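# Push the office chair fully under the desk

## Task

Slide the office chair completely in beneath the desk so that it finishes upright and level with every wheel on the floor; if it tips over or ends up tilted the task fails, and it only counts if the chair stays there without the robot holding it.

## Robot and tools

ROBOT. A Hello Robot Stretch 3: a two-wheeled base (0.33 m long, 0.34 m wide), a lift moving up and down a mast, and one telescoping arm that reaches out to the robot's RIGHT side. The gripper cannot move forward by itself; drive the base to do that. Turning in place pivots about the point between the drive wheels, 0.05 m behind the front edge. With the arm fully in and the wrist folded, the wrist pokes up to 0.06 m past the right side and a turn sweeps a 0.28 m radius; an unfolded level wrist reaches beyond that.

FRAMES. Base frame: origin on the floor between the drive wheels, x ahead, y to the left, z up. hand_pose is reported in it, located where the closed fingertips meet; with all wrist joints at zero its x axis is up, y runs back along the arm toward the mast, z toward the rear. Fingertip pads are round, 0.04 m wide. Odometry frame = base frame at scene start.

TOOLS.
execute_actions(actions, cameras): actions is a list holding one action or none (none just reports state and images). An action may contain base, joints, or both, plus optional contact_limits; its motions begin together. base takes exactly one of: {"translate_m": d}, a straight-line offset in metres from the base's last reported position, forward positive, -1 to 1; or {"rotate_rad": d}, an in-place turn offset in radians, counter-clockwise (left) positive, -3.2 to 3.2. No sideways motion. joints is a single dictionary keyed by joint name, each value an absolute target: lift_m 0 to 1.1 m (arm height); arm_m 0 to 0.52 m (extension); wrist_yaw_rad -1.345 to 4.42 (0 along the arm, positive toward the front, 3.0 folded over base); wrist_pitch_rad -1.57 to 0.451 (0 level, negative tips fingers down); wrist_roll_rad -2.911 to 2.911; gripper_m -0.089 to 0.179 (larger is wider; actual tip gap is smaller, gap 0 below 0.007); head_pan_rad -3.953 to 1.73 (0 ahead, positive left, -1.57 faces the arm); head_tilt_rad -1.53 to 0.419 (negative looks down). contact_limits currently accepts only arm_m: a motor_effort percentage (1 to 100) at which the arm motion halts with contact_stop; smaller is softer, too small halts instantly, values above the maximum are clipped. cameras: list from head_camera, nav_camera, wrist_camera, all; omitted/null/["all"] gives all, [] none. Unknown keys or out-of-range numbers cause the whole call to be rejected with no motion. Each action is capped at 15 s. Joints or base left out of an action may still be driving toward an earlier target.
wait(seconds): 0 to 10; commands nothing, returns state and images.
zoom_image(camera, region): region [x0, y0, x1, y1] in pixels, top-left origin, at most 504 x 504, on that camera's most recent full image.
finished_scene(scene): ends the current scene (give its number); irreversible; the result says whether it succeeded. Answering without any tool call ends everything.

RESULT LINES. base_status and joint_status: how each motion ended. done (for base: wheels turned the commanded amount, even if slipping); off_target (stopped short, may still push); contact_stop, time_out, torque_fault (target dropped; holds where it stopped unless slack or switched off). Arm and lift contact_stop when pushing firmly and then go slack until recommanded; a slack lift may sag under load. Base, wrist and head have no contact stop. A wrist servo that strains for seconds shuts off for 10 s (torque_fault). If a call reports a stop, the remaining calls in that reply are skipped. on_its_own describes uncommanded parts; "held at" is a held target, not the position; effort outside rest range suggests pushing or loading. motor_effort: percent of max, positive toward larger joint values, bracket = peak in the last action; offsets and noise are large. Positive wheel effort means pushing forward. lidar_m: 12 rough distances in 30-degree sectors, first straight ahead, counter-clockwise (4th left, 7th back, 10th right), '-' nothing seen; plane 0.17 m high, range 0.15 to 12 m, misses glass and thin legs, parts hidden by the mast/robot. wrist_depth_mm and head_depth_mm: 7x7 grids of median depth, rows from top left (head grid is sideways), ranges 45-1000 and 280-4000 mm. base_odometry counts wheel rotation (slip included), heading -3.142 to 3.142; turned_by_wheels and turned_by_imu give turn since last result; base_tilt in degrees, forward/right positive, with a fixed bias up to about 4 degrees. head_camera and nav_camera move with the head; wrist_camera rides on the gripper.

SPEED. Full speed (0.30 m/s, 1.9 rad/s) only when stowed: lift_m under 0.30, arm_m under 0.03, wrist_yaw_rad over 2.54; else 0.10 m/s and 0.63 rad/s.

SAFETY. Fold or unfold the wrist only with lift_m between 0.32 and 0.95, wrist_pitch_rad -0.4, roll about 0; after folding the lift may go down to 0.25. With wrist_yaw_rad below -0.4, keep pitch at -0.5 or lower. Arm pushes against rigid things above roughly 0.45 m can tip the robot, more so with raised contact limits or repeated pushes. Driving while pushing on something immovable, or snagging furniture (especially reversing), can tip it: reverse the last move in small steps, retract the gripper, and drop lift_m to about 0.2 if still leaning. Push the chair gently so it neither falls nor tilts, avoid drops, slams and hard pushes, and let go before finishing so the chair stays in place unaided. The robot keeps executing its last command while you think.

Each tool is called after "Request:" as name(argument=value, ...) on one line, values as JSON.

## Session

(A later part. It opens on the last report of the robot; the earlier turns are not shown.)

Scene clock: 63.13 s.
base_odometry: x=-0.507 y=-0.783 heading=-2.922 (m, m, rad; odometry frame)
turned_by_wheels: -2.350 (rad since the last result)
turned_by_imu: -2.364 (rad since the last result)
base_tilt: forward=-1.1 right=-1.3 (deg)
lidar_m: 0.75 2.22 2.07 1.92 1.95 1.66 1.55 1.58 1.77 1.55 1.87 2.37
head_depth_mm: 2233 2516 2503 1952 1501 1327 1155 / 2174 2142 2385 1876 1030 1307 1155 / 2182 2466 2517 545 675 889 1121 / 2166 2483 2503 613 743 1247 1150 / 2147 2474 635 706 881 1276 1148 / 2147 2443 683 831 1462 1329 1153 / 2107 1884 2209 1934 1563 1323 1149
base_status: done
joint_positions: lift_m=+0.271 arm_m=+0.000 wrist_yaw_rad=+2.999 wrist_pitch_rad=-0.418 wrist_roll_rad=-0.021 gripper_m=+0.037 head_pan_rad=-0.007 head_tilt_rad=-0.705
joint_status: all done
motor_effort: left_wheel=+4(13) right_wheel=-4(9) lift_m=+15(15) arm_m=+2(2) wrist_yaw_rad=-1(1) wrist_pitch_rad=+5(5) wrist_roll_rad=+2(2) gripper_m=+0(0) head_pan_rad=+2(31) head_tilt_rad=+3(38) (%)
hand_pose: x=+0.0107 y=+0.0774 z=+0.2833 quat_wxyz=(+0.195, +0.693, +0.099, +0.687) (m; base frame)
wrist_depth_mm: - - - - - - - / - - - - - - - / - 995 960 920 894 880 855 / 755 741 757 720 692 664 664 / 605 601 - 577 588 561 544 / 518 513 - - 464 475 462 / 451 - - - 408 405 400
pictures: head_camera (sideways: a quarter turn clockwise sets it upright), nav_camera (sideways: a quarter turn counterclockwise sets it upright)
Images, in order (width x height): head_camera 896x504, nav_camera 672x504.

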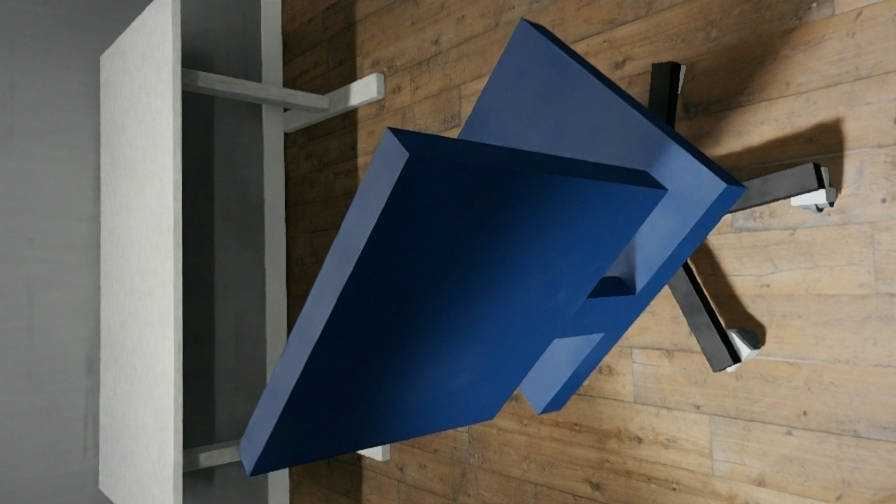

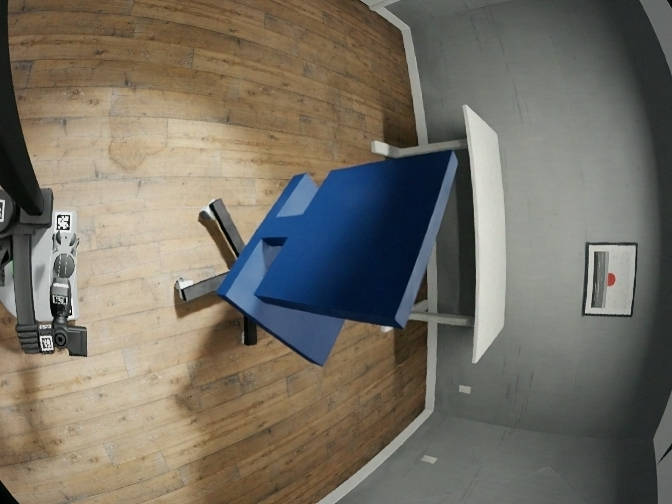

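Request:
execute_actions(actions=[{"joints":{"lift_m":0.37}}], cameras=[])

Request:
execute_actions(actions=[{"joints":{"wrist_yaw_rad":1.57,"gripper_m":0.0,"arm_m":0.05}}], cameras=[])

Request:
execute_actions(actions=[{"base":{"translate_m":0.25},"joints":{"wrist_pitch_rad":0,"head_tilt_rad":-1.0}}], cameras=["nav_camera","head_camera"])

Scene clock: 65.27 s.
base_odometry: x=-0.507 y=-0.783 heading=-2.922 (m, m, rad; odometry frame)
turned_by_wheels: +0.000 (rad since the last result)
turned_by_imu: +0.000 (rad since the last result)
base_tilt: forward=-1.0 right=-1.4 (deg)
lidar_m: 0.75 2.22 2.07 1.93 1.95 1.66 1.55 1.57 1.77 1.55 1.87 2.37
head_depth_mm: 2235 2500 2486 1919 1501 1334 1162 / 2177 2147 2401 1874 1025 1302 1155 / 2159 2517 2519 543 676 885 1120 / 2155 2489 2512 615 743 1254 1152 / 2162 2456 634 708 887 1273 1150 / 2123 2449 682 830 1455 1321 1156 / 2132 1884 2197 1927 1572 1322 1146
base_status: not commanded
joint_positions: lift_m=+0.369 arm_m=+0.000 wrist_yaw_rad=+2.999 wrist_pitch_rad=-0.418 wrist_roll_rad=-0.021 gripper_m=+0.037 head_pan_rad=-0.007 head_tilt_rad=-0.705
joint_status: all done
motor_effort: left_wheel=+4(4) right_wheel=-4(5) lift_m=+60(63) arm_m=+2(2) wrist_yaw_rad=+0(1) wrist_pitch_rad=+5(5) wrist_roll_rad=+2(2) gripper_m=+0(0) head_pan_rad=+2(2) head_tilt_rad=+3(3) (%)
hand_pose: x=+0.0107 y=+0.0774 z=+0.3818 quat_wxyz=(+0.195, +0.693, +0.099, +0.687) (m; base frame)
wrist_depth_mm: - - - - - - - / - - - - - - - / - - - - - - - / 990 909 903 912 840 840 805 / 771 743 - 716 730 696 673 / 641 632 - 593 580 589 574 / 552 531 - 549 512 507 507
pictures: none
No camera images: the call's "cameras" was empty. Leave "cameras" out to get every camera's image.

Scene clock: 67.00 s.
base_odometry: x=-0.507 y=-0.783 heading=-2.922 (m, m, rad; odometry frame)
turned_by_wheels: +0.000 (rad since the last result)
turned_by_imu: +0.000 (rad since the last result)
base_tilt: forward=-1.1 right=-1.5 (deg)
lidar_m: 0.75 2.22 2.07 1.93 1.95 1.66 1.55 1.57 1.77 1.54 1.87 2.37
head_depth_mm: 2220 2530 2534 1941 1502 1336 1156 / 2176 2146 2424 1869 1030 1300 1155 / 2163 2485 2501 543 675 886 1118 / 2157 2508 2518 613 742 1240 1149 / 2153 2452 633 707 887 1274 1154 / 2147 2463 685 834 1456 1328 1145 / 2122 1896 2229 1921 1568 1321 1149
base_status: not commanded
joint_positions: lift_m=+0.369 arm_m=+0.050 wrist_yaw_rad=+1.572 wrist_pitch_rad=-0.418 wrist_roll_rad=-0.021 gripper_m=+0.000 head_pan_rad=-0.007 head_tilt_rad=-0.705
joint_status: all done
motor_effort: left_wheel=+4(4) right_wheel=-5(4) lift_m=+60(60) arm_m=+2(2) wrist_yaw_rad=-1(1) wrist_pitch_rad=+5(5) wrist_roll_rad=+2(2) gripper_m=-2(79) head_pan_rad=+2(3) head_tilt_rad=+2(4) (%)
hand_pose: x=+0.2030 y=-0.1946 z=+0.3818 quat_wxyz=(+0.597, +0.589, -0.378, +0.392) (m; base frame)
wrist_depth_mm: - 441 351 446 - - - / - - - - - - - / - - - - - - - / 988 960 801 856 845 858 800 / 765 699 738 - 712 689 687 / 637 618 601 574 599 577 576 / 548 538 532 525 518 510 499
pictures: none
No camera images: the call's "cameras" was empty. Leave "cameras" out to get every camera's image.

Scene clock: 70.63 s.
base_odometry: x=-0.751 y=-0.837 heading=-2.922 (m, m, rad; odometry frame)
turned_by_wheels: +0.000 (rad since the last result)
turned_by_imu: +0.002 (rad since the last result)
base_tilt: forward=-1.2 right=-1.4 (deg)
lidar_m: 0.50 1.99 2.11 1.95 1.98 1.92 1.80 1.83 1.87 1.55 1.84 2.34
head_depth_mm: 2115 2004 1707 941 1286 1193 1097 / 2195 2005 1716 896 840 1183 1093 / 2207 2029 1723 360 460 1076 1108 / 2178 2001 1734 395 580 1176 1099 / 2153 2005 407 487 813 1178 1103 / 2166 2007 426 634 1308 1196 1090 / 2076 1981 522 1447 1333 1194 1094
base_status: done
joint_positions: lift_m=+0.369 arm_m=+0.050 wrist_yaw_rad=+1.571 wrist_pitch_rad=-0.023 wrist_roll_rad=-0.021 gripper_m=+0.000 head_pan_rad=-0.007 head_tilt_rad=-0.988
joint_status: all done
motor_effort: left_wheel=+4(9) right_wheel=-5(5) lift_m=+60(60) arm_m=+2(2) wrist_yaw_rad=-1(0) wrist_pitch_rad=+6(7) wrist_roll_rad=+2(2) gripper_m=-3(3) head_pan_rad=+2(2) head_tilt_rad=-9(37) (%)
hand_pose: x=+0.2343 y=-0.1946 z=+0.4780 quat_wxyz=(+0.511, +0.500, -0.488, +0.500) (m; base frame)
wrist_depth_mm: 173 - - - - - - / - - - - - - - / - - - - - - - / 297 380 361 348 406 - - / 214 210 208 - - - - / 156 160 193 895 - - 989 / 162 159 195 737 794 794 777
pictures: head_camera (sideways: a quarter turn clockwise sets it upright), nav_camera (sideways: a quarter turn counterclockwise sets it upright)
Images, in order (width x height): head_camera 896x504, nav_camera 672x504.

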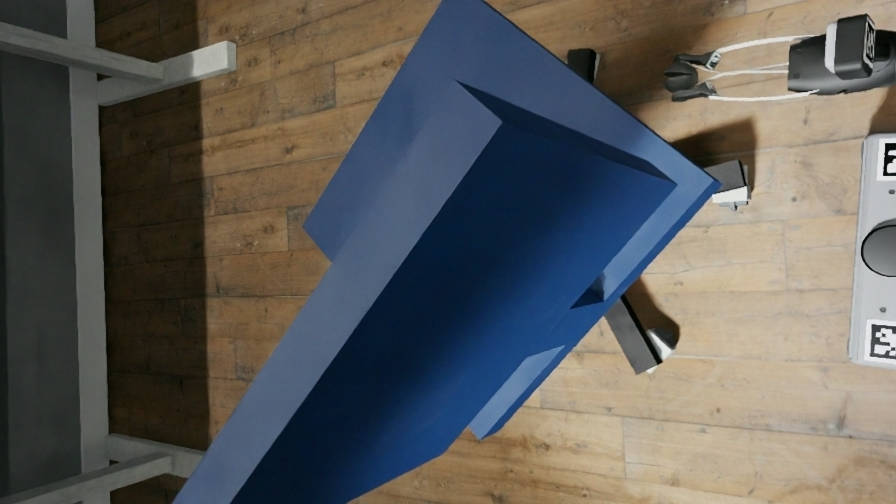

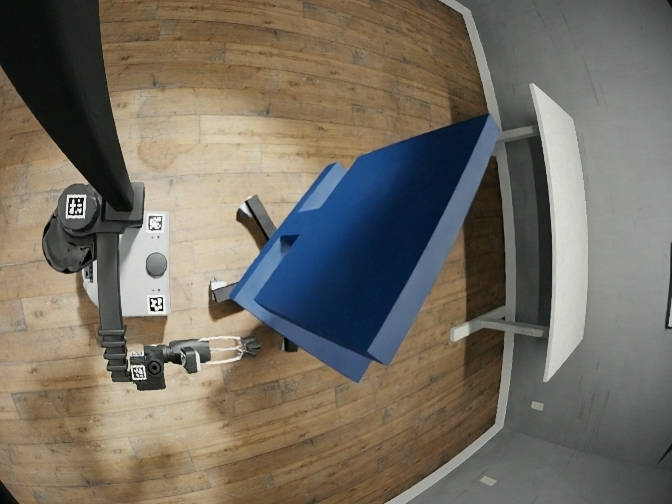

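Request:
execute_actions(actions=[{"joints":{"arm_m":0.12,"lift_m":0.35}}], cameras=[])

Request:
execute_actions(actions=[{"base":{"translate_m":0.35}}], cameras=["nav_camera","head_camera"])

Scene clock: 72.47 s.
base_odometry: x=-0.751 y=-0.837 heading=-2.922 (m, m, rad; odometry frame)
turned_by_wheels: +0.000 (rad since the last result)
turned_by_imu: +0.000 (rad since the last result)
base_tilt: forward=-1.1 right=-1.3 (deg)
lidar_m: 0.50 1.99 2.10 1.95 1.98 1.92 1.80 1.82 1.87 1.55 1.84 2.34
head_depth_mm: 2131 1989 1705 948 1293 1189 1086 / 2196 2001 1727 897 841 1197 1078 / 2195 2009 1719 361 458 1078 1098 / 2173 2018 1708 395 579 1179 1100 / 2168 2009 406 487 813 1178 1103 / 2160 2026 425 631 1315 1198 1085 / 2067 1960 523 1458 1329 1204 1086
base_status: not commanded
joint_positions: lift_m=+0.351 arm_m=+0.120 wrist_yaw_rad=+1.571 wrist_pitch_rad=-0.022 wrist_roll_rad=-0.021 gripper_m=+0.000 head_pan_rad=-0.007 head_tilt_rad=-0.988
joint_status: all done
motor_effort: left_wheel=+4(4) right_wheel=-5(5) lift_m=+14(55) arm_m=+2(3) wrist_yaw_rad=+0(1) wrist_pitch_rad=+6(6) wrist_roll_rad=+2(2) gripper_m=-2(2) head_pan_rad=+3(3) head_tilt_rad=-8(7) (%)
hand_pose: x=+0.2343 y=-0.2647 z=+0.4597 quat_wxyz=(+0.511, +0.500, -0.489, +0.500) (m; base frame)
wrist_depth_mm: - - - - - - - / - - - - - - - / - - - - - - - / 298 285 279 354 - - - / 179 204 256 - - - - / 180 210 946 881 958 972 956 / 742 721 527 771 768 753 760
pictures: none
No camera images: the call's "cameras" was empty. Leave "cameras" out to get every camera's image.

Scene clock: 76.93 s.
base_odometry: x=-1.093 y=-0.913 heading=-2.923 (m, m, rad; odometry frame)
turned_by_wheels: +0.000 (rad since the last result)
turned_by_imu: +0.001 (rad since the last result)
base_tilt: forward=-1.0 right=-1.3 (deg)
lidar_m: 0.32 1.67 2.12 1.99 2.02 2.30 2.14 2.18 1.62 1.78 1.80 1.66
head_depth_mm: 1482 1907 1705 1494 1284 1197 1073 / 1881 2014 1715 1490 839 789 - / 1867 2011 1718 1489 841 763 - / 1860 1991 1726 950 839 775 745 / 1845 2008 1703 945 839 285 1088 / 1844 2009 1716 1498 842 299 1072 / 1154 1956 1713 1500 308 1144 1083
base_status: translate_m off_target (by the wheels' count: +0.3499 of +0.3500)
joint_positions: lift_m=+0.351 arm_m=+0.120 wrist_yaw_rad=+1.569 wrist_pitch_rad=-0.021 wrist_roll_rad=-0.021 gripper_m=+0.000 head_pan_rad=-0.006 head_tilt_rad=-0.991
joint_status: not commanded
on_its_own: right_wheel is at rest, and its effort (+25) is outside its rest range (-18 to +18)
motor_effort: left_wheel=+8(20) right_wheel=+25(72) lift_m=+14(14) arm_m=+2(2) wrist_yaw_rad=+1(5) wrist_pitch_rad=+6(6) wrist_roll_rad=+1(2) gripper_m=-3(2) head_pan_rad=+3(2) head_tilt_rad=-6(8) (%)
hand_pose: x=+0.2343 y=-0.2653 z=+0.4600 quat_wxyz=(+0.511, +0.499, -0.489, +0.500) (m; base frame)
wrist_depth_mm: - - - - - - - / - - - - - - - / - - - - - - - / 304 287 277 334 - - - / 162 161 201 - - - - / 125 148 197 916 - 964 941 / 125 149 652 781 760 753 759
pictures: head_camera (sideways: a quarter turn clockwise sets it upright), nav_camera (sideways: a quarter turn counterclockwise sets it upright)
Images, in order (width x height): head_camera 896x504, nav_camera 672x504.

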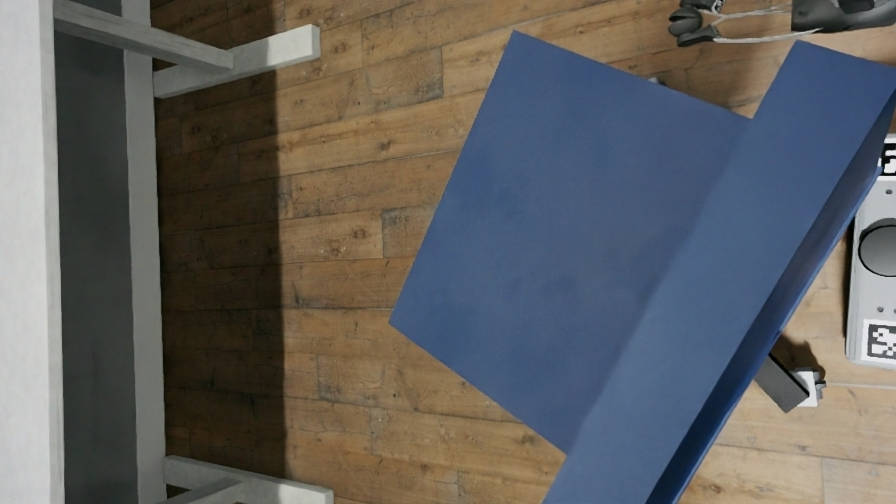

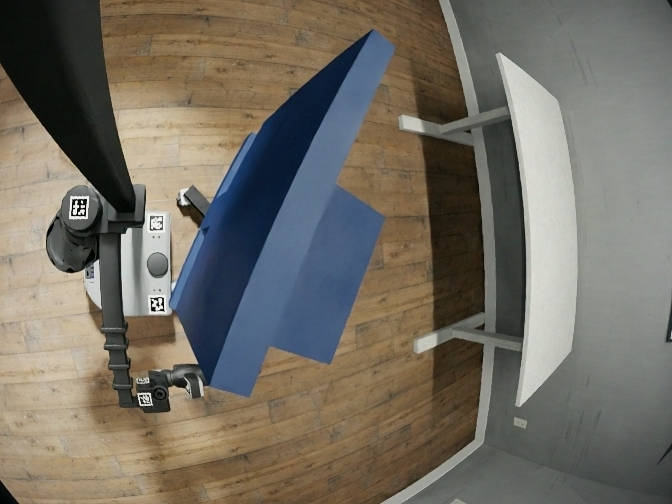

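Request:
execute_actions(actions=[{"base":{"translate_m":0.6}}], cameras=["nav_camera","head_camera"])

Scene clock: 84.00 s.
base_odometry: x=-1.678 y=-1.044 heading=-2.922 (m, m, rad; odometry frame)
turned_by_wheels: +0.000 (rad since the last result)
turned_by_imu: +0.004 (rad since the last result)
base_tilt: forward=-1.2 right=-1.2 (deg)
lidar_m: 1.41 0.26 0.27 2.02 2.08 2.65 2.74 2.49 1.84 1.72 1.74 1.09
head_depth_mm: 1051 873 1369 1470 1328 1193 1093 / 1050 872 1623 1492 1336 1192 - / 1055 873 1617 1492 1334 1178 - / 1055 878 1609 1496 842 759 710 / 1051 879 1619 1498 843 756 705 / 1055 878 1621 1502 839 755 695 / 1060 879 1610 1511 844 757 697
base_status: done
joint_positions: lift_m=+0.351 arm_m=+0.120 wrist_yaw_rad=+1.569 wrist_pitch_rad=-0.021 wrist_roll_rad=-0.021 gripper_m=+0.000 head_pan_rad=-0.006 head_tilt_rad=-0.991
joint_status: not commanded
motor_effort: left_wheel=+13(38) right_wheel=-3(37) lift_m=+16(17) arm_m=+2(2) wrist_yaw_rad=+1(0) wrist_pitch_rad=+6(6) wrist_roll_rad=+2(2) gripper_m=-2(3) head_pan_rad=+3(2) head_tilt_rad=-6(6) (%)
hand_pose: x=+0.2343 y=-0.2652 z=+0.4599 quat_wxyz=(+0.511, +0.500, -0.489, +0.500) (m; base frame)
wrist_depth_mm: 597 624 621 668 702 - - / - - - - - - - / - - - - - - - / 330 - - - - - - / 279 - - - - - - / 997 - - 914 967 988 948 / 816 792 779 773 726 776 746
pictures: head_camera (sideways: a quarter turn clockwise sets it upright), nav_camera (sideways: a quarter turn counterclockwise sets it upright)
Images, in order (width x height): head_camera 896x504, nav_camera 672x504.

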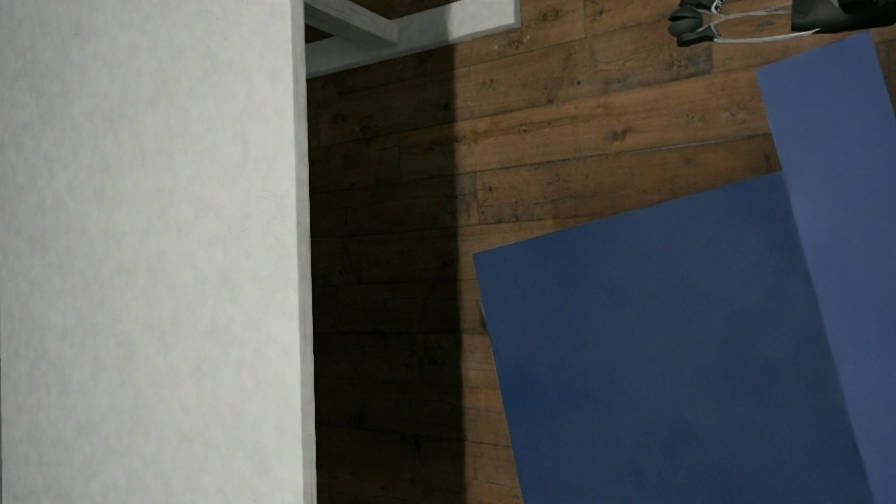

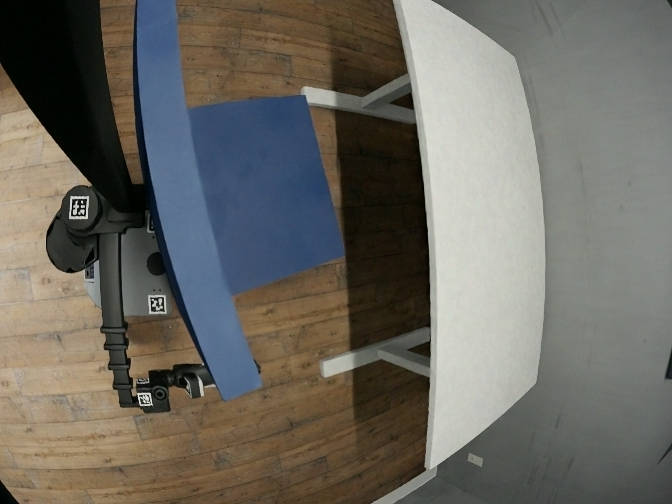

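Request:
execute_actions(actions=[{"base":{"translate_m":-0.7},"joints":{"lift_m":0.4,"wrist_pitch_rad":-0.4}}], cameras=[])

Request:
execute_actions(actions=[{"base":{"rotate_rad":0.86},"joints":{"arm_m":0,"wrist_yaw_rad":3.0}}], cameras=[])

Request:
execute_actions(actions=[{"base":{"translate_m":0.47},"joints":{"lift_m":0.27}}], cameras=[])

Request:
execute_actions(actions=[{"base":{"rotate_rad":-1.16},"joints":{"head_tilt_rad":-0.9}}], cameras=["nav_camera","head_camera"])

Scene clock: 92.37 s.
base_odometry: x=-0.995 y=-0.891 heading=-2.922 (m, m, rad; odometry frame)
turned_by_wheels: +0.000 (rad since the last result)
turned_by_imu: -0.004 (rad since the last result)
base_tilt: forward=-1.0 right=-1.3 (deg)
lidar_m: 0.91 1.76 2.09 1.98 2.01 2.18 2.05 2.08 1.89 1.59 1.81 1.76
head_depth_mm: 1686 1910 1702 1487 1321 1217 1084 / 1975 2005 1709 1490 1326 1193 1088 / 647 778 1067 1469 1325 1189 1103 / 634 753 1035 1449 1326 1195 1098 / 622 731 894 1425 1307 1192 1107 / 615 709 865 1433 1336 1195 1081 / 600 689 864 1479 1333 1200 1085
base_status: done
joint_positions: lift_m=+0.399 arm_m=+0.120 wrist_yaw_rad=+1.569 wrist_pitch_rad=-0.414 wrist_roll_rad=-0.021 gripper_m=+0.000 head_pan_rad=-0.006 head_tilt_rad=-0.991
joint_status: all done
motor_effort: left_wheel=+2(9) right_wheel=-2(7) lift_m=+60(62) arm_m=+2(2) wrist_yaw_rad=+1(0) wrist_pitch_rad=+4(6) wrist_roll_rad=+2(2) gripper_m=-3(2) head_pan_rad=+2(2) head_tilt_rad=-6(7) (%)
hand_pose: x=+0.2036 y=-0.2652 z=+0.4129 quat_wxyz=(+0.597, +0.587, -0.380, +0.392) (m; base frame)
wrist_depth_mm: 542 574 629 - - - - / - - - - - - - / - - - - - - - / 953 906 961 946 915 910 891 / 830 732 779 - 775 737 734 / 666 680 640 624 630 617 613 / 571 559 567 553 537 550 538
pictures: none
No camera images: the call's "cameras" was empty. Leave "cameras" out to get every camera's image.

Scene clock: 94.73 s.
base_odometry: x=-0.995 y=-0.891 heading=-2.062 (m, m, rad; odometry frame)
turned_by_wheels: +0.860 (rad since the last result)
turned_by_imu: +0.866 (rad since the last result)
base_tilt: forward=-1.0 right=-1.3 (deg)
lidar_m: 2.31 1.98 1.98 2.26 2.04 2.04 2.01 1.59 1.79 2.03 1.76 0.91
head_depth_mm: 2133 2015 1019 1302 1286 1192 1090 / 2255 2025 1710 1473 1306 1189 1098 / 2378 2006 1713 1496 1323 1188 1101 / 2304 1999 1724 1509 1329 1200 1100 / 2248 2007 1713 1497 1326 1190 1108 / 2072 2014 1707 1507 1320 1194 1082 / 1941 2004 1716 1494 1336 1195 1089
base_status: done
joint_positions: lift_m=+0.399 arm_m=+0.000 wrist_yaw_rad=+2.999 wrist_pitch_rad=-0.414 wrist_roll_rad=-0.021 gripper_m=+0.000 head_pan_rad=-0.006 head_tilt_rad=-0.991
joint_status: all done
motor_effort: left_wheel=-4(8) right_wheel=+5(8) lift_m=+60(60) arm_m=-2(3) wrist_yaw_rad=+1(2) wrist_pitch_rad=+4(4) wrist_roll_rad=+2(2) gripper_m=-2(2) head_pan_rad=+2(2) head_tilt_rad=-6(5) (%)
hand_pose: x=+0.0108 y=+0.0773 z=+0.4128 quat_wxyz=(+0.194, +0.693, +0.098, +0.688) (m; base frame)
wrist_depth_mm: - - - - - - - / - - - - - - - / - - - - - - - / - 985 993 954 952 901 890 / 811 782 - - 767 754 713 / 682 674 672 610 620 610 602 / 576 584 568 567 549 547 536
pictures: none
No camera images: the call's "cameras" was empty. Leave "cameras" out to get every camera's image.

Scene clock: 98.67 s.
base_odometry: x=-1.217 y=-1.306 heading=-2.063 (m, m, rad; odometry frame)
turned_by_wheels: +0.000 (rad since the last result)
turned_by_imu: +0.003 (rad since the last result)
base_tilt: forward=-1.1 right=-1.3 (deg)
lidar_m: 1.93 1.66 1.66 1.89 2.38 2.38 2.45 2.03 2.11 1.60 0.60 1.34
head_depth_mm: 1786 1948 1704 1488 1330 1139 1046 / 1960 1987 1707 1489 1321 1190 1097 / 2142 2020 1709 1494 1327 1192 1098 / 2136 2006 1714 1497 1322 1189 1093 / 1923 1989 1711 1493 1332 1192 1105 / 1761 1928 1717 1501 1327 1196 1090 / 1596 1837 1706 1492 1333 1200 1091
base_status: done
joint_positions: lift_m=+0.271 arm_m=+0.000 wrist_yaw_rad=+3.000 wrist_pitch_rad=-0.415 wrist_roll_rad=-0.021 gripper_m=+0.000 head_pan_rad=-0.006 head_tilt_rad=-0.991
joint_status: all done
motor_effort: left_wheel=-5(10) right_wheel=+4(11) lift_m=+13(59) arm_m=-2(3) wrist_yaw_rad=+0(2) wrist_pitch_rad=+4(4) wrist_roll_rad=+2(2) gripper_m=-2(2) head_pan_rad=+2(2) head_tilt_rad=-5(6) (%)
hand_pose: x=+0.0106 y=+0.0772 z=+0.2841 quat_wxyz=(+0.194, +0.693, +0.099, +0.687) (m; base frame)
wrist_depth_mm: - - - - - - - / - - - - - - - / - - 957 908 891 871 857 / 779 750 770 714 717 696 660 / 611 607 - - 577 552 540 / 514 517 - - 486 473 467 / 453 - - - 415 408 405
pictures: none
No camera images: the call's "cameras" was empty. Leave "cameras" out to get every camera's image.

Scene clock: 100.60 s.
base_odometry: x=-1.217 y=-1.306 heading=+3.061 (m, m, rad; odometry frame)
turned_by_wheels: -1.160 (rad since the last result)
turned_by_imu: -1.167 (rad since the last result)
base_tilt: forward=-1.0 right=-1.2 (deg)
lidar_m: 0.60 1.35 1.90 1.67 1.67 1.79 2.40 2.38 2.48 2.03 2.11 2.24
head_depth_mm: 1288 2140 516 716 1360 1226 1094 / 1287 1735 478 617 928 1220 1097 / 1294 2038 453 541 794 1224 1096 / 1283 1955 441 483 653 1163 1097 / 1286 1120 1887 440 674 1184 1095 / 1293 1078 1873 1009 1334 1206 1095 / 1287 1037 1879 1598 1395 1225 1096
base_status: done
joint_positions: lift_m=+0.271 arm_m=+0.000 wrist_yaw_rad=+3.000 wrist_pitch_rad=-0.415 wrist_roll_rad=-0.021 gripper_m=+0.000 head_pan_rad=-0.006 head_tilt_rad=-0.902
joint_status: all done
motor_effort: left_wheel=+4(12) right_wheel=-5(9) lift_m=+14(14) arm_m=-2(2) wrist_yaw_rad=+1(1) wrist_pitch_rad=+5(4) wrist_roll_rad=+2(2) gripper_m=-3(2) head_pan_rad=+2(2) head_tilt_rad=+0(17) (%)
hand_pose: x=+0.0106 y=+0.0772 z=+0.2841 quat_wxyz=(+0.194, +0.693, +0.099, +0.687) (m; base frame)
wrist_depth_mm: - - - - - - - / - - - - - - - / - 998 976 932 894 872 824 / 789 778 752 716 710 675 668 / 610 612 - - 596 554 494 / 513 523 - - 480 472 460 / 447 - - - 416 407 399
pictures: head_camera (sideways: a quarter turn clockwise sets it upright), nav_camera (sideways: a quarter turn counterclockwise sets it upright)
Images, in order (width x height): head_camera 896x504, nav_camera 672x504.

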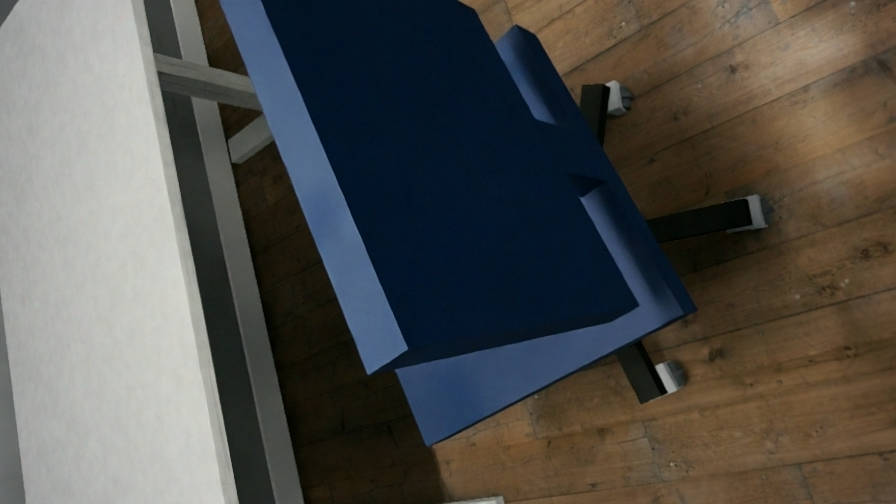

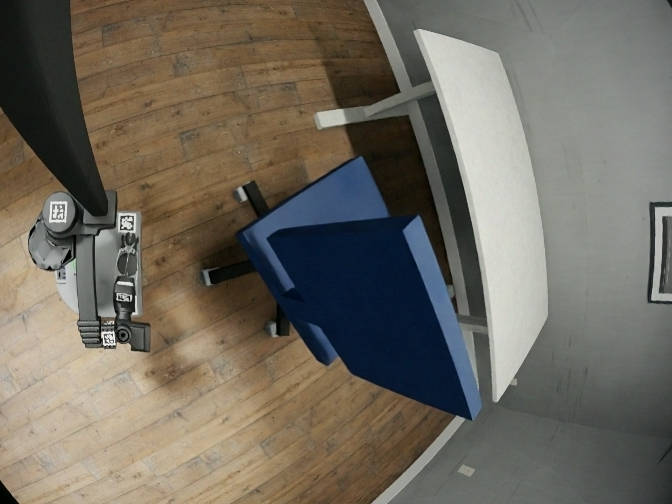

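Push slowly (lift raised slightly to limit speed).

Request:
execute_actions(actions=[{"base":{"translate_m":0.65},"joints":{"lift_m":0.31}}], cameras=["nav_camera"])

Scene clock: 108.27 s.
base_odometry: x=-1.865 y=-1.253 heading=+3.061 (m, m, rad; odometry frame)
turned_by_wheels: +0.000 (rad since the last result)
turned_by_imu: -0.004 (rad since the last result)
base_tilt: forward=-1.1 right=-1.3 (deg)
lidar_m: 1.18 0.43 0.89 1.88 1.91 2.07 3.02 2.98 2.15 1.88 1.85 0.98
head_depth_mm: 1205 1013 830 753 1363 1222 1106 / 1155 1011 831 714 1386 1219 1095 / 1130 1012 830 419 609 1182 1097 / 1095 1016 830 388 486 786 1094 / 1052 1012 829 374 409 579 1065 / 1016 1013 829 702 352 472 718 / 985 1012 831 700 330 398 556
base_status: done
joint_positions: lift_m=+0.309 arm_m=+0.000 wrist_yaw_rad=+3.000 wrist_pitch_rad=-0.415 wrist_roll_rad=-0.021 gripper_m=+0.000 head_pan_rad=-0.006 head_tilt_rad=-0.899
joint_status: all done
motor_effort: left_wheel=+7(33) right_wheel=-1(45) lift_m=+59(63) arm_m=-2(2) wrist_yaw_rad=+0(0) wrist_pitch_rad=+5(5) wrist_roll_rad=+1(2) gripper_m=-2(2) head_pan_rad=+2(2) head_tilt_rad=+0(2) (%)
hand_pose: x=+0.0105 y=+0.0772 z=+0.3225 quat_wxyz=(+0.194, +0.693, +0.099, +0.687) (m; base frame)
wrist_depth_mm: - - - - - 840 943 / - - - - - - 992 / - - - - 910 921 879 / 837 809 826 782 632 696 407 / 671 667 - - 646 539 417 / 559 556 539 - 516 404 423 / 480 484 - - 351 438 443
pictures: nav_camera (sideways: a quarter turn counterclockwise sets it upright)
Images, in order (width x height): nav_camera 672x504.

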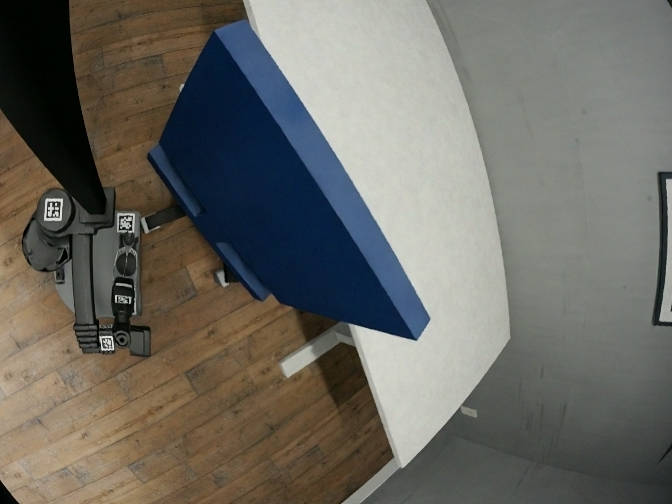

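Request:
execute_actions(actions=[{"base":{"translate_m":-0.45},"joints":{"lift_m":0.27}}], cameras=[])

Request:
execute_actions(actions=[{"base":{"rotate_rad":0.3},"joints":{"head_tilt_rad":-0.8}}], cameras=["nav_camera","head_camera"])

Scene clock: 111.70 s.
base_odometry: x=-1.416 y=-1.289 heading=+3.061 (m, m, rad; odometry frame)
turned_by_wheels: +0.000 (rad since the last result)
turned_by_imu: -0.003 (rad since the last result)
base_tilt: forward=-1.1 right=-1.4 (deg)
lidar_m: 1.41 0.84 1.70 1.74 1.71 1.87 2.60 2.56 2.56 2.05 2.03 1.43
head_depth_mm: 1294 1078 1892 1601 1382 1226 1100 / 1296 1045 1762 1593 1385 1220 1096 / 1300 773 1754 1573 1384 1220 1098 / 1305 695 837 1086 1395 1231 1100 / 1301 636 752 969 1347 1224 1096 / 1300 598 684 822 1337 1223 1098 / 1272 565 631 1016 1343 1224 1094
base_status: done
joint_positions: lift_m=+0.271 arm_m=+0.000 wrist_yaw_rad=+3.000 wrist_pitch_rad=-0.415 wrist_roll_rad=-0.021 gripper_m=+0.000 head_pan_rad=-0.006 head_tilt_rad=-0.899
joint_status: all done
motor_effort: left_wheel=+2(7) right_wheel=-2(7) lift_m=+14(56) arm_m=-2(2) wrist_yaw_rad=+2(0) wrist_pitch_rad=+4(4) wrist_roll_rad=+2(2) gripper_m=-2(2) head_pan_rad=+2(2) head_tilt_rad=-1(0) (%)
hand_pose: x=+0.0105 y=+0.0772 z=+0.2840 quat_wxyz=(+0.194, +0.693, +0.099, +0.687) (m; base frame)
wrist_depth_mm: - - - - - - - / - - - - - - - / - - 961 952 899 843 818 / 784 736 745 701 699 684 659 / 608 623 - - 574 552 543 / 517 517 - - 480 470 459 / 451 - - - 413 403 404
pictures: none
No camera images: the call's "cameras" was empty. Leave "cameras" out to get every camera's image.

Scene clock: 113.10 s.
base_odometry: x=-1.416 y=-1.289 heading=-2.922 (m, m, rad; odometry frame)
turned_by_wheels: +0.300 (rad since the last result)
turned_by_imu: +0.302 (rad since the last result)
base_tilt: forward=-1.1 right=-1.3 (deg)
lidar_m: 0.84 1.19 1.85 1.72 1.76 2.23 2.57 2.61 2.05 2.04 2.06 1.41
head_depth_mm: 1376 681 762 1603 1468 1273 1122 / 1368 1225 719 895 1401 1272 1119 / 1359 1223 680 838 1382 1258 1119 / 1347 1227 646 785 1262 1236 1120 / 1344 1223 643 1025 1364 1268 1118 / 1348 1220 1005 1614 1459 1269 1115 / 1332 1216 969 1675 1457 1268 1122
base_status: done
joint_positions: lift_m=+0.271 arm_m=+0.000 wrist_yaw_rad=+3.000 wrist_pitch_rad=-0.415 wrist_roll_rad=-0.021 gripper_m=+0.000 head_pan_rad=-0.006 head_tilt_rad=-0.803
joint_status: all done
motor_effort: left_wheel=-4(10) right_wheel=+5(10) lift_m=+14(14) arm_m=-2(2) wrist_yaw_rad=+0(0) wrist_pitch_rad=+4(5) wrist_roll_rad=+2(1) gripper_m=-2(3) head_pan_rad=+2(2) head_tilt_rad=+2(19) (%)
hand_pose: x=+0.0105 y=+0.0772 z=+0.2840 quat_wxyz=(+0.194, +0.693, +0.099, +0.687) (m; base frame)
wrist_depth_mm: - - - - - - - / - - - - - - - / - - 954 923 892 880 837 / 767 754 752 728 681 693 672 / 625 605 - - 596 566 546 / 508 514 - - 480 468 457 / 450 - - - 411 407 406
pictures: head_camera (sideways: a quarter turn clockwise sets it upright), nav_camera (sideways: a quarter turn counterclockwise sets it upright)
Images, in order (width x height): head_camera 896x504, nav_camera 672x504.

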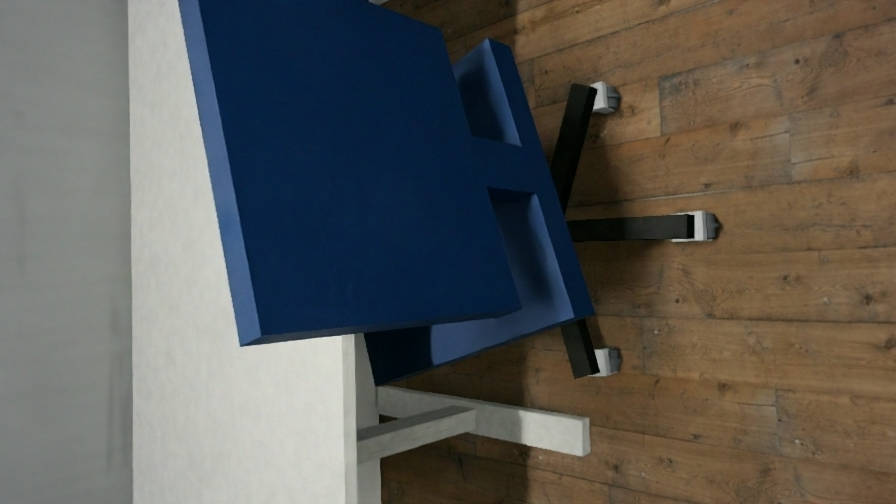

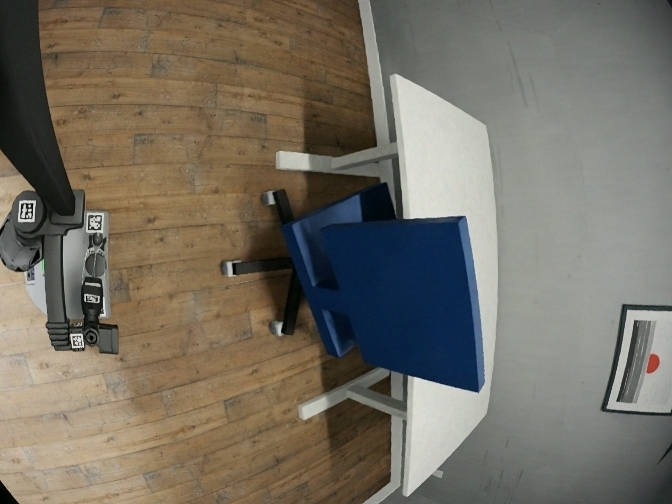

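Request:
execute_actions(actions=[{"joints":{"lift_m":0.45}}], cameras=[])

Request:
execute_actions(actions=[{"base":{"translate_m":0.2},"joints":{"wrist_yaw_rad":1.75,"gripper_m":0.17}}], cameras=[])

Request:
execute_actions(actions=[{"base":{"translate_m":0.08},"joints":{"wrist_pitch_rad":0}}], cameras=["wrist_camera","head_camera"])

Scene clock: 116.00 s.
base_odometry: x=-1.416 y=-1.289 heading=-2.922 (m, m, rad; odometry frame)
turned_by_wheels: +0.000 (rad since the last result)
turned_by_imu: +0.000 (rad since the last result)
base_tilt: forward=-1.0 right=-1.2 (deg)
lidar_m: 0.84 1.19 1.85 1.72 1.76 2.23 2.56 2.61 2.04 2.03 2.06 1.41
head_depth_mm: 1383 680 763 1600 1467 1269 1116 / 1365 1229 718 898 1409 1260 1113 / 1356 1225 678 838 1378 1258 1120 / 1361 1223 646 783 1259 1239 1115 / 1342 1221 645 1024 1372 1269 1121 / 1342 1229 1009 1611 1457 1268 1116 / 1332 1216 970 1695 1455 1266 1118
base_status: not commanded
joint_positions: lift_m=+0.449 arm_m=+0.000 wrist_yaw_rad=+3.000 wrist_pitch_rad=-0.415 wrist_roll_rad=-0.021 gripper_m=+0.000 head_pan_rad=-0.006 head_tilt_rad=-0.803
joint_status: all done
motor_effort: left_wheel=-4(4) right_wheel=+5(4) lift_m=+60(64) arm_m=-2(2) wrist_yaw_rad=+0(0) wrist_pitch_rad=+4(4) wrist_roll_rad=+1(2) gripper_m=-3(2) head_pan_rad=+2(2) head_tilt_rad=+2(2) (%)
hand_pose: x=+0.0105 y=+0.0772 z=+0.4625 quat_wxyz=(+0.194, +0.693, +0.099, +0.687) (m; base frame)
wrist_depth_mm: - - - - - - - / - - - - - - - / - - - - - - - / - - - - 983 980 963 / 905 854 - - 833 823 803 / 742 712 728 671 678 676 685 / 630 636 613 608 598 588 584
pictures: none
No camera images: the call's "cameras" was empty. Leave "cameras" out to get every camera's image.

Scene clock: 118.97 s.
base_odometry: x=-1.612 y=-1.333 heading=-2.922 (m, m, rad; odometry frame)
turned_by_wheels: +0.000 (rad since the last result)
turned_by_imu: +0.001 (rad since the last result)
base_tilt: forward=-0.9 right=-1.4 (deg)
lidar_m: 0.64 1.01 1.77 1.73 1.78 2.26 2.76 2.81 2.14 2.01 2.04 1.25
head_depth_mm: 1198 1229 525 613 910 1269 1117 / 1199 1218 507 570 755 1219 1117 / 1185 1227 943 534 693 1221 1118 / 1180 1224 943 502 638 1102 1100 / 1173 1226 937 472 598 851 1118 / 1165 1224 939 806 1439 1246 1114 / 1162 1221 938 828 1436 1272 1117
base_status: done
joint_positions: lift_m=+0.449 arm_m=+0.000 wrist_yaw_rad=+1.752 wrist_pitch_rad=-0.415 wrist_roll_rad=-0.021 gripper_m=+0.170 head_pan_rad=-0.006 head_tilt_rad=-0.803
joint_status: all done
motor_effort: left_wheel=-5(6) right_wheel=+5(8) lift_m=+60(60) arm_m=-2(2) wrist_yaw_rad=-1(3) wrist_pitch_rad=+5(5) wrist_roll_rad=+2(1) gripper_m=+0(83) head_pan_rad=+2(2) head_tilt_rad=+2(2) (%)
hand_pose: x=+0.1997 y=-0.1049 z=+0.4625 quat_wxyz=(+0.559, +0.620, -0.325, +0.445) (m; base frame)
wrist_depth_mm: - - 713 504 344 - - / - - 383 356 374 392 - / - - 356 380 - - - / - - - 854 956 994 939 / 890 901 745 738 733 803 823 / 746 - 724 673 696 667 - / 631 614 607 585 590 585 564
pictures: none
No camera images: the call's "cameras" was empty. Leave "cameras" out to get every camera's image.

Scene clock: 120.73 s.
base_odometry: x=-1.690 y=-1.350 heading=-2.923 (m, m, rad; odometry frame)
turned_by_wheels: +0.000 (rad since the last result)
turned_by_imu: +0.000 (rad since the last result)
base_tilt: forward=-1.0 right=-1.3 (deg)
lidar_m: 0.56 0.94 1.67 1.73 1.79 2.27 2.84 2.75 2.16 2.00 2.03 1.18
head_depth_mm: 1128 1220 940 474 645 1221 1120 / 1119 1213 945 448 583 864 1113 / 1114 1203 944 435 536 784 1118 / 1109 1193 941 422 494 680 1092 / 1098 1183 942 412 459 625 1099 / 1102 1184 941 766 949 1220 1115 / 1093 1181 934 763 1396 1244 1118
base_status: done
joint_positions: lift_m=+0.449 arm_m=+0.000 wrist_yaw_rad=+1.752 wrist_pitch_rad=-0.022 wrist_roll_rad=-0.021 gripper_m=+0.170 head_pan_rad=-0.006 head_tilt_rad=-0.803
joint_status: all done
motor_effort: left_wheel=-5(6) right_wheel=+4(9) lift_m=+60(60) arm_m=-2(2) wrist_yaw_rad=+0(1) wrist_pitch_rad=+6(6) wrist_roll_rad=+2(2) gripper_m=+0(0) head_pan_rad=+2(2) head_tilt_rad=+1(1) (%)
hand_pose: x=+0.2301 y=-0.0993 z=+0.5581 quat_wxyz=(+0.464, +0.542, -0.441, +0.544) (m; base frame)
wrist_depth_mm: - 235 247 257 270 285 371 / 561 239 255 267 281 297 535 / - 251 261 274 290 307 - / - - 980 305 539 - - / - - 428 330 345 398 - / - - 297 310 324 348 - / 957 286 297 582 811 885 855
pictures: head_camera (sideways: a quarter turn clockwise sets it upright), wrist_camera
Images, in order (width x height): head_camera 896x504, wrist_camera 644x364.

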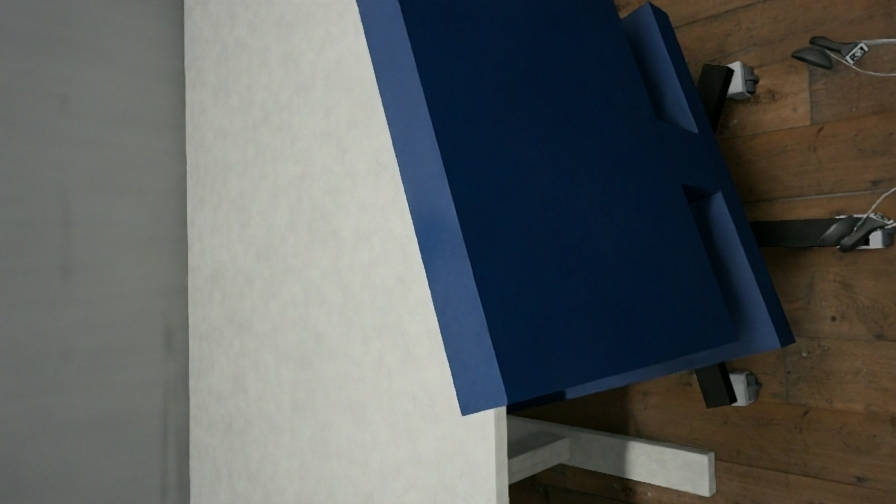

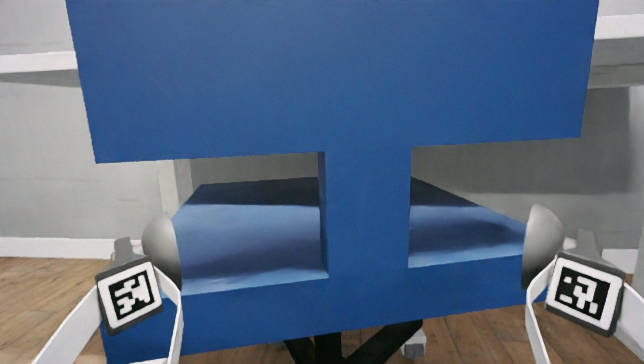

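Request:
execute_actions(actions=[{"base":{"translate_m":0.15}}], cameras=["wrist_camera"])

Scene clock: 123.43 s.
base_odometry: x=-1.836 y=-1.383 heading=-2.923 (m, m, rad; odometry frame)
turned_by_wheels: +0.000 (rad since the last result)
turned_by_imu: +0.001 (rad since the last result)
base_tilt: forward=-1.0 right=-1.3 (deg)
lidar_m: 0.41 0.81 1.48 1.76 1.81 2.30 2.99 2.85 2.15 1.99 1.85 1.07
head_depth_mm: 994 1113 948 765 347 449 1071 / 989 1111 946 769 347 389 736 / 977 1102 944 766 645 343 583 / 979 1095 941 765 645 318 479 / 967 1088 944 763 659 305 418 / 965 1088 938 766 659 299 363 / 963 1085 937 765 657 305 1077
base_status: done
joint_positions: lift_m=+0.449 arm_m=+0.000 wrist_yaw_rad=+1.752 wrist_pitch_rad=-0.022 wrist_roll_rad=-0.021 gripper_m=+0.170 head_pan_rad=-0.006 head_tilt_rad=-0.803
joint_status: not commanded
motor_effort: left_wheel=-5(6) right_wheel=+5(9) lift_m=+59(60) arm_m=-2(2) wrist_yaw_rad=+0(2) wrist_pitch_rad=+6(6) wrist_roll_rad=+2(2) gripper_m=+0(0) head_pan_rad=+2(2) head_tilt_rad=+3(0) (%)
hand_pose: x=+0.2301 y=-0.0993 z=+0.5582 quat_wxyz=(+0.464, +0.542, -0.441, +0.544) (m; base frame)
wrist_depth_mm: 113 116 122 128 134 141 150 / 117 120 126 132 140 147 156 / 120 124 130 137 144 153 161 / 124 129 134 142 149 - - / - 631 389 146 156 434 - / - - 279 153 163 283 - / 245 226 226 158 168 220 207
pictures: wrist_camera
Images, in order (width x height): wrist_camera 644x364.

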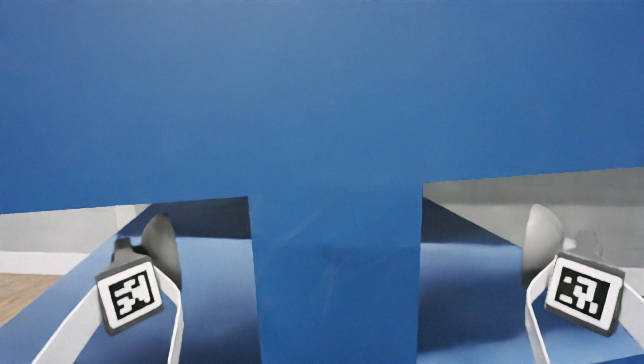

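Request:
execute_actions(actions=[{"joints":{"gripper_m":0.03}}], cameras=["wrist_camera"])

Request:
execute_actions(actions=[{"joints":{"arm_m":0.2,"wrist_yaw_rad":1.57}}], cameras=["nav_camera","wrist_camera"])

Scene clock: 125.43 s.
base_odometry: x=-1.836 y=-1.383 heading=-2.923 (m, m, rad; odometry frame)
turned_by_wheels: +0.000 (rad since the last result)
turned_by_imu: +0.000 (rad since the last result)
base_tilt: forward=-1.0 right=-1.3 (deg)
lidar_m: 0.41 0.81 1.48 1.76 1.81 2.30 2.99 2.85 2.13 1.99 1.85 1.07
head_depth_mm: 993 1118 943 767 347 450 1079 / 986 1115 944 767 346 384 744 / 983 1107 942 765 643 335 571 / 979 1095 945 765 645 314 475 / 972 1089 936 766 657 305 402 / 968 1084 944 763 659 299 348 / 963 1087 940 764 658 1215 1095
base_status: not commanded
joint_positions: lift_m=+0.449 arm_m=+0.000 wrist_yaw_rad=+1.752 wrist_pitch_rad=-0.022 wrist_roll_rad=-0.021 gripper_m=+0.031 head_pan_rad=-0.006 head_tilt_rad=-0.803
joint_status: all done
motor_effort: left_wheel=-4(5) right_wheel=-4(4) lift_m=+60(60) arm_m=-1(2) wrist_yaw_rad=-2(9) wrist_pitch_rad=+6(6) wrist_roll_rad=+2(2) gripper_m=-22(94) head_pan_rad=+2(2) head_tilt_rad=+3(3) (%)
hand_pose: x=+0.2301 y=-0.0991 z=+0.5582 quat_wxyz=(+0.464, +0.542, -0.441, +0.544) (m; base frame)
wrist_depth_mm: 111 115 121 127 134 142 151 / 114 118 124 131 139 148 157 / 118 122 128 137 144 153 164 / 120 126 132 140 149 - - / - 436 426 146 152 - - / - 301 264 151 160 289 296 / 233 231 228 155 167 219 219
pictures: wrist_camera
Images, in order (width x height): wrist_camera 644x364.

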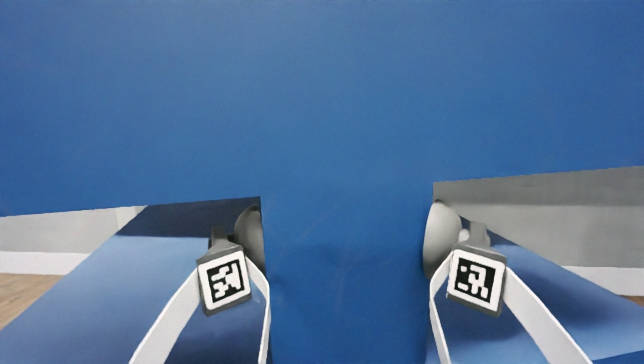

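Scene clock: 128.50 s.
base_odometry: x=-1.836 y=-1.383 heading=-2.923 (m, m, rad; odometry frame)
turned_by_wheels: +0.000 (rad since the last result)
turned_by_imu: -0.005 (rad since the last result)
base_tilt: forward=-1.1 right=-1.4 (deg)
lidar_m: 1.15 0.81 1.48 1.76 1.80 2.28 2.99 2.85 2.14 1.99 1.86 0.41
head_depth_mm: 996 1123 951 770 663 810 711 / 992 1110 947 768 661 810 708 / 983 1106 947 772 659 803 710 / 973 1100 947 770 660 806 734 / 970 1093 949 769 661 836 1115 / 964 1088 947 768 662 1243 1111 / 962 1092 945 767 660 1246 1120
base_status: not commanded
joint_positions: lift_m=+0.449 arm_m=+0.199 wrist_yaw_rad=+1.764 wrist_pitch_rad=-0.023 wrist_roll_rad=-0.020 gripper_m=+0.034 head_pan_rad=-0.006 head_tilt_rad=-0.799
joint_status: wrist_yaw_rad off_target (ended at +1.764, target +1.570); the others done
on_its_own: wrist_yaw_rad is held at +1.735, not at your +1.570, by its stall guard, which is still easing
motor_effort: left_wheel=-3(26) right_wheel=+14(19) lift_m=+58(60) arm_m=+5(11) wrist_yaw_rad=-19(75) wrist_pitch_rad=+7(8) wrist_roll_rad=+0(2) gripper_m=-17(29) head_pan_rad=+2(2) head_tilt_rad=-1(3) (%)
hand_pose: x=+0.2295 y=-0.2954 z=+0.5581 quat_wxyz=(+0.460, +0.546, -0.438, +0.546) (m; base frame)
wrist_depth_mm: 101 108 121 138 159 189 234 / 102 110 124 142 165 198 245 / 105 113 128 147 171 205 612 / 107 116 132 151 180 - 686 / 449 408 474 157 176 - 681 / 310 302 - 163 182 281 644 / 235 233 219 169 212 243 676
pictures: nav_camera (sideways: a quarter turn counterclockwise sets it upright), wrist_camera
Images, in order (width x height): nav_camera 672x504, wrist_camera 644x364.

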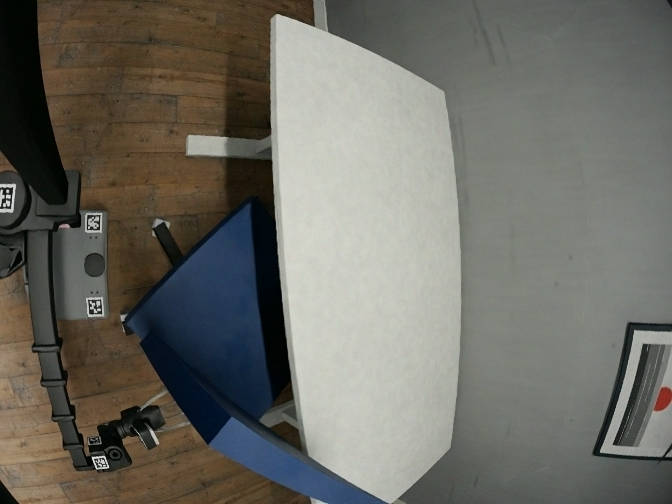

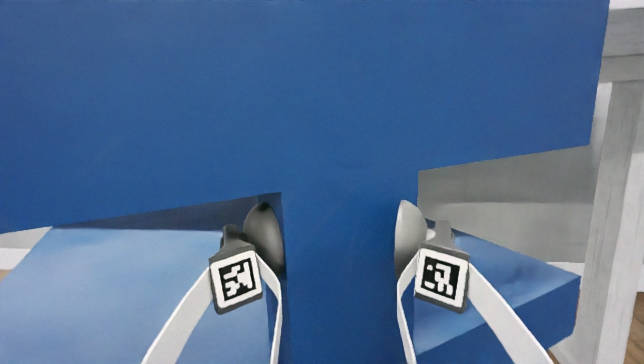

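Request:
execute_actions(actions=[{"base":{"translate_m":-0.05},"joints":{"arm_m":0.08,"wrist_yaw_rad":1.7}}], cameras=["nav_camera","wrist_camera"])

Scene clock: 130.77 s.
base_odometry: x=-1.787 y=-1.372 heading=-2.924 (m, m, rad; odometry frame)
turned_by_wheels: -0.001 (rad since the last result)
turned_by_imu: -0.002 (rad since the last result)
base_tilt: forward=-1.1 right=-1.4 (deg)
lidar_m: 0.47 0.85 1.54 1.75 1.80 2.28 2.94 2.81 2.15 1.99 1.94 0.46
head_depth_mm: 1039 1149 952 771 877 806 367 / 1035 1141 947 770 876 807 676 / 1032 1133 955 767 876 807 712 / 1022 1142 945 771 694 807 1062 / 1013 1137 947 769 695 1196 1079 / 1012 1134 949 770 694 1271 1116 / 1003 1123 949 770 693 1246 1119
base_status: done
joint_positions: lift_m=+0.449 arm_m=+0.081 wrist_yaw_rad=+1.621 wrist_pitch_rad=-0.023 wrist_roll_rad=-0.020 gripper_m=+0.033 head_pan_rad=-0.006 head_tilt_rad=-0.799
joint_status: wrist_yaw_rad off_target (ended at +1.621, target +1.700); the others done
on_its_own: right_wheel is at rest, and its effort (+30) is outside its rest range (-18 to +18); wrist_yaw_rad is at rest, and its effort (+54) is outside its rest range (-12 to +12)
motor_effort: left_wheel=-12(12) right_wheel=+30(29) lift_m=+57(57) arm_m=-6(7) wrist_yaw_rad=+54(53) wrist_pitch_rad=+7(7) wrist_roll_rad=+1(1) gripper_m=-15(17) head_pan_rad=+2(2) head_tilt_rad=-1(1) (%)
hand_pose: x=+0.2339 y=-0.2130 z=+0.5580 quat_wxyz=(+0.498, +0.513, -0.476, +0.512) (m; base frame)
wrist_depth_mm: 82 89 103 121 148 190 263 / 84 91 105 125 153 199 282 / 86 93 108 129 159 210 698 / 87 95 111 135 180 218 818 / 90 370 405 417 206 362 - / 782 298 300 289 208 297 - / 261 230 227 224 211 245 828
pictures: nav_camera (sideways: a quarter turn counterclockwise sets it upright), wrist_camera
Images, in order (width x height): nav_camera 672x504, wrist_camera 644x364.

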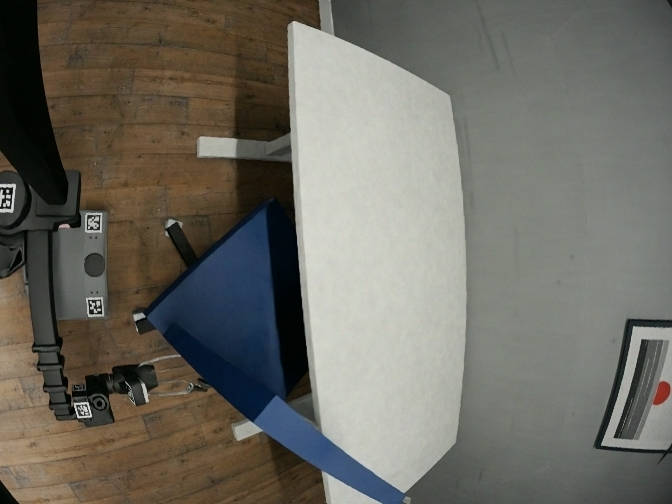

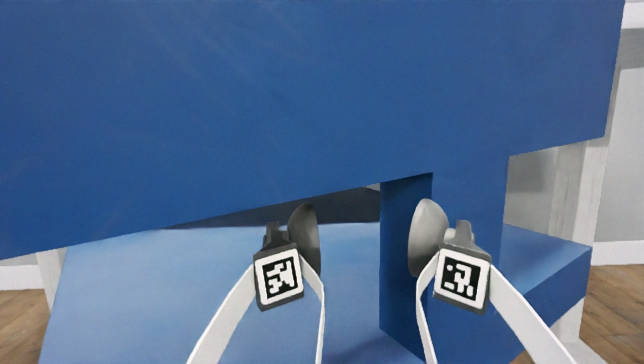

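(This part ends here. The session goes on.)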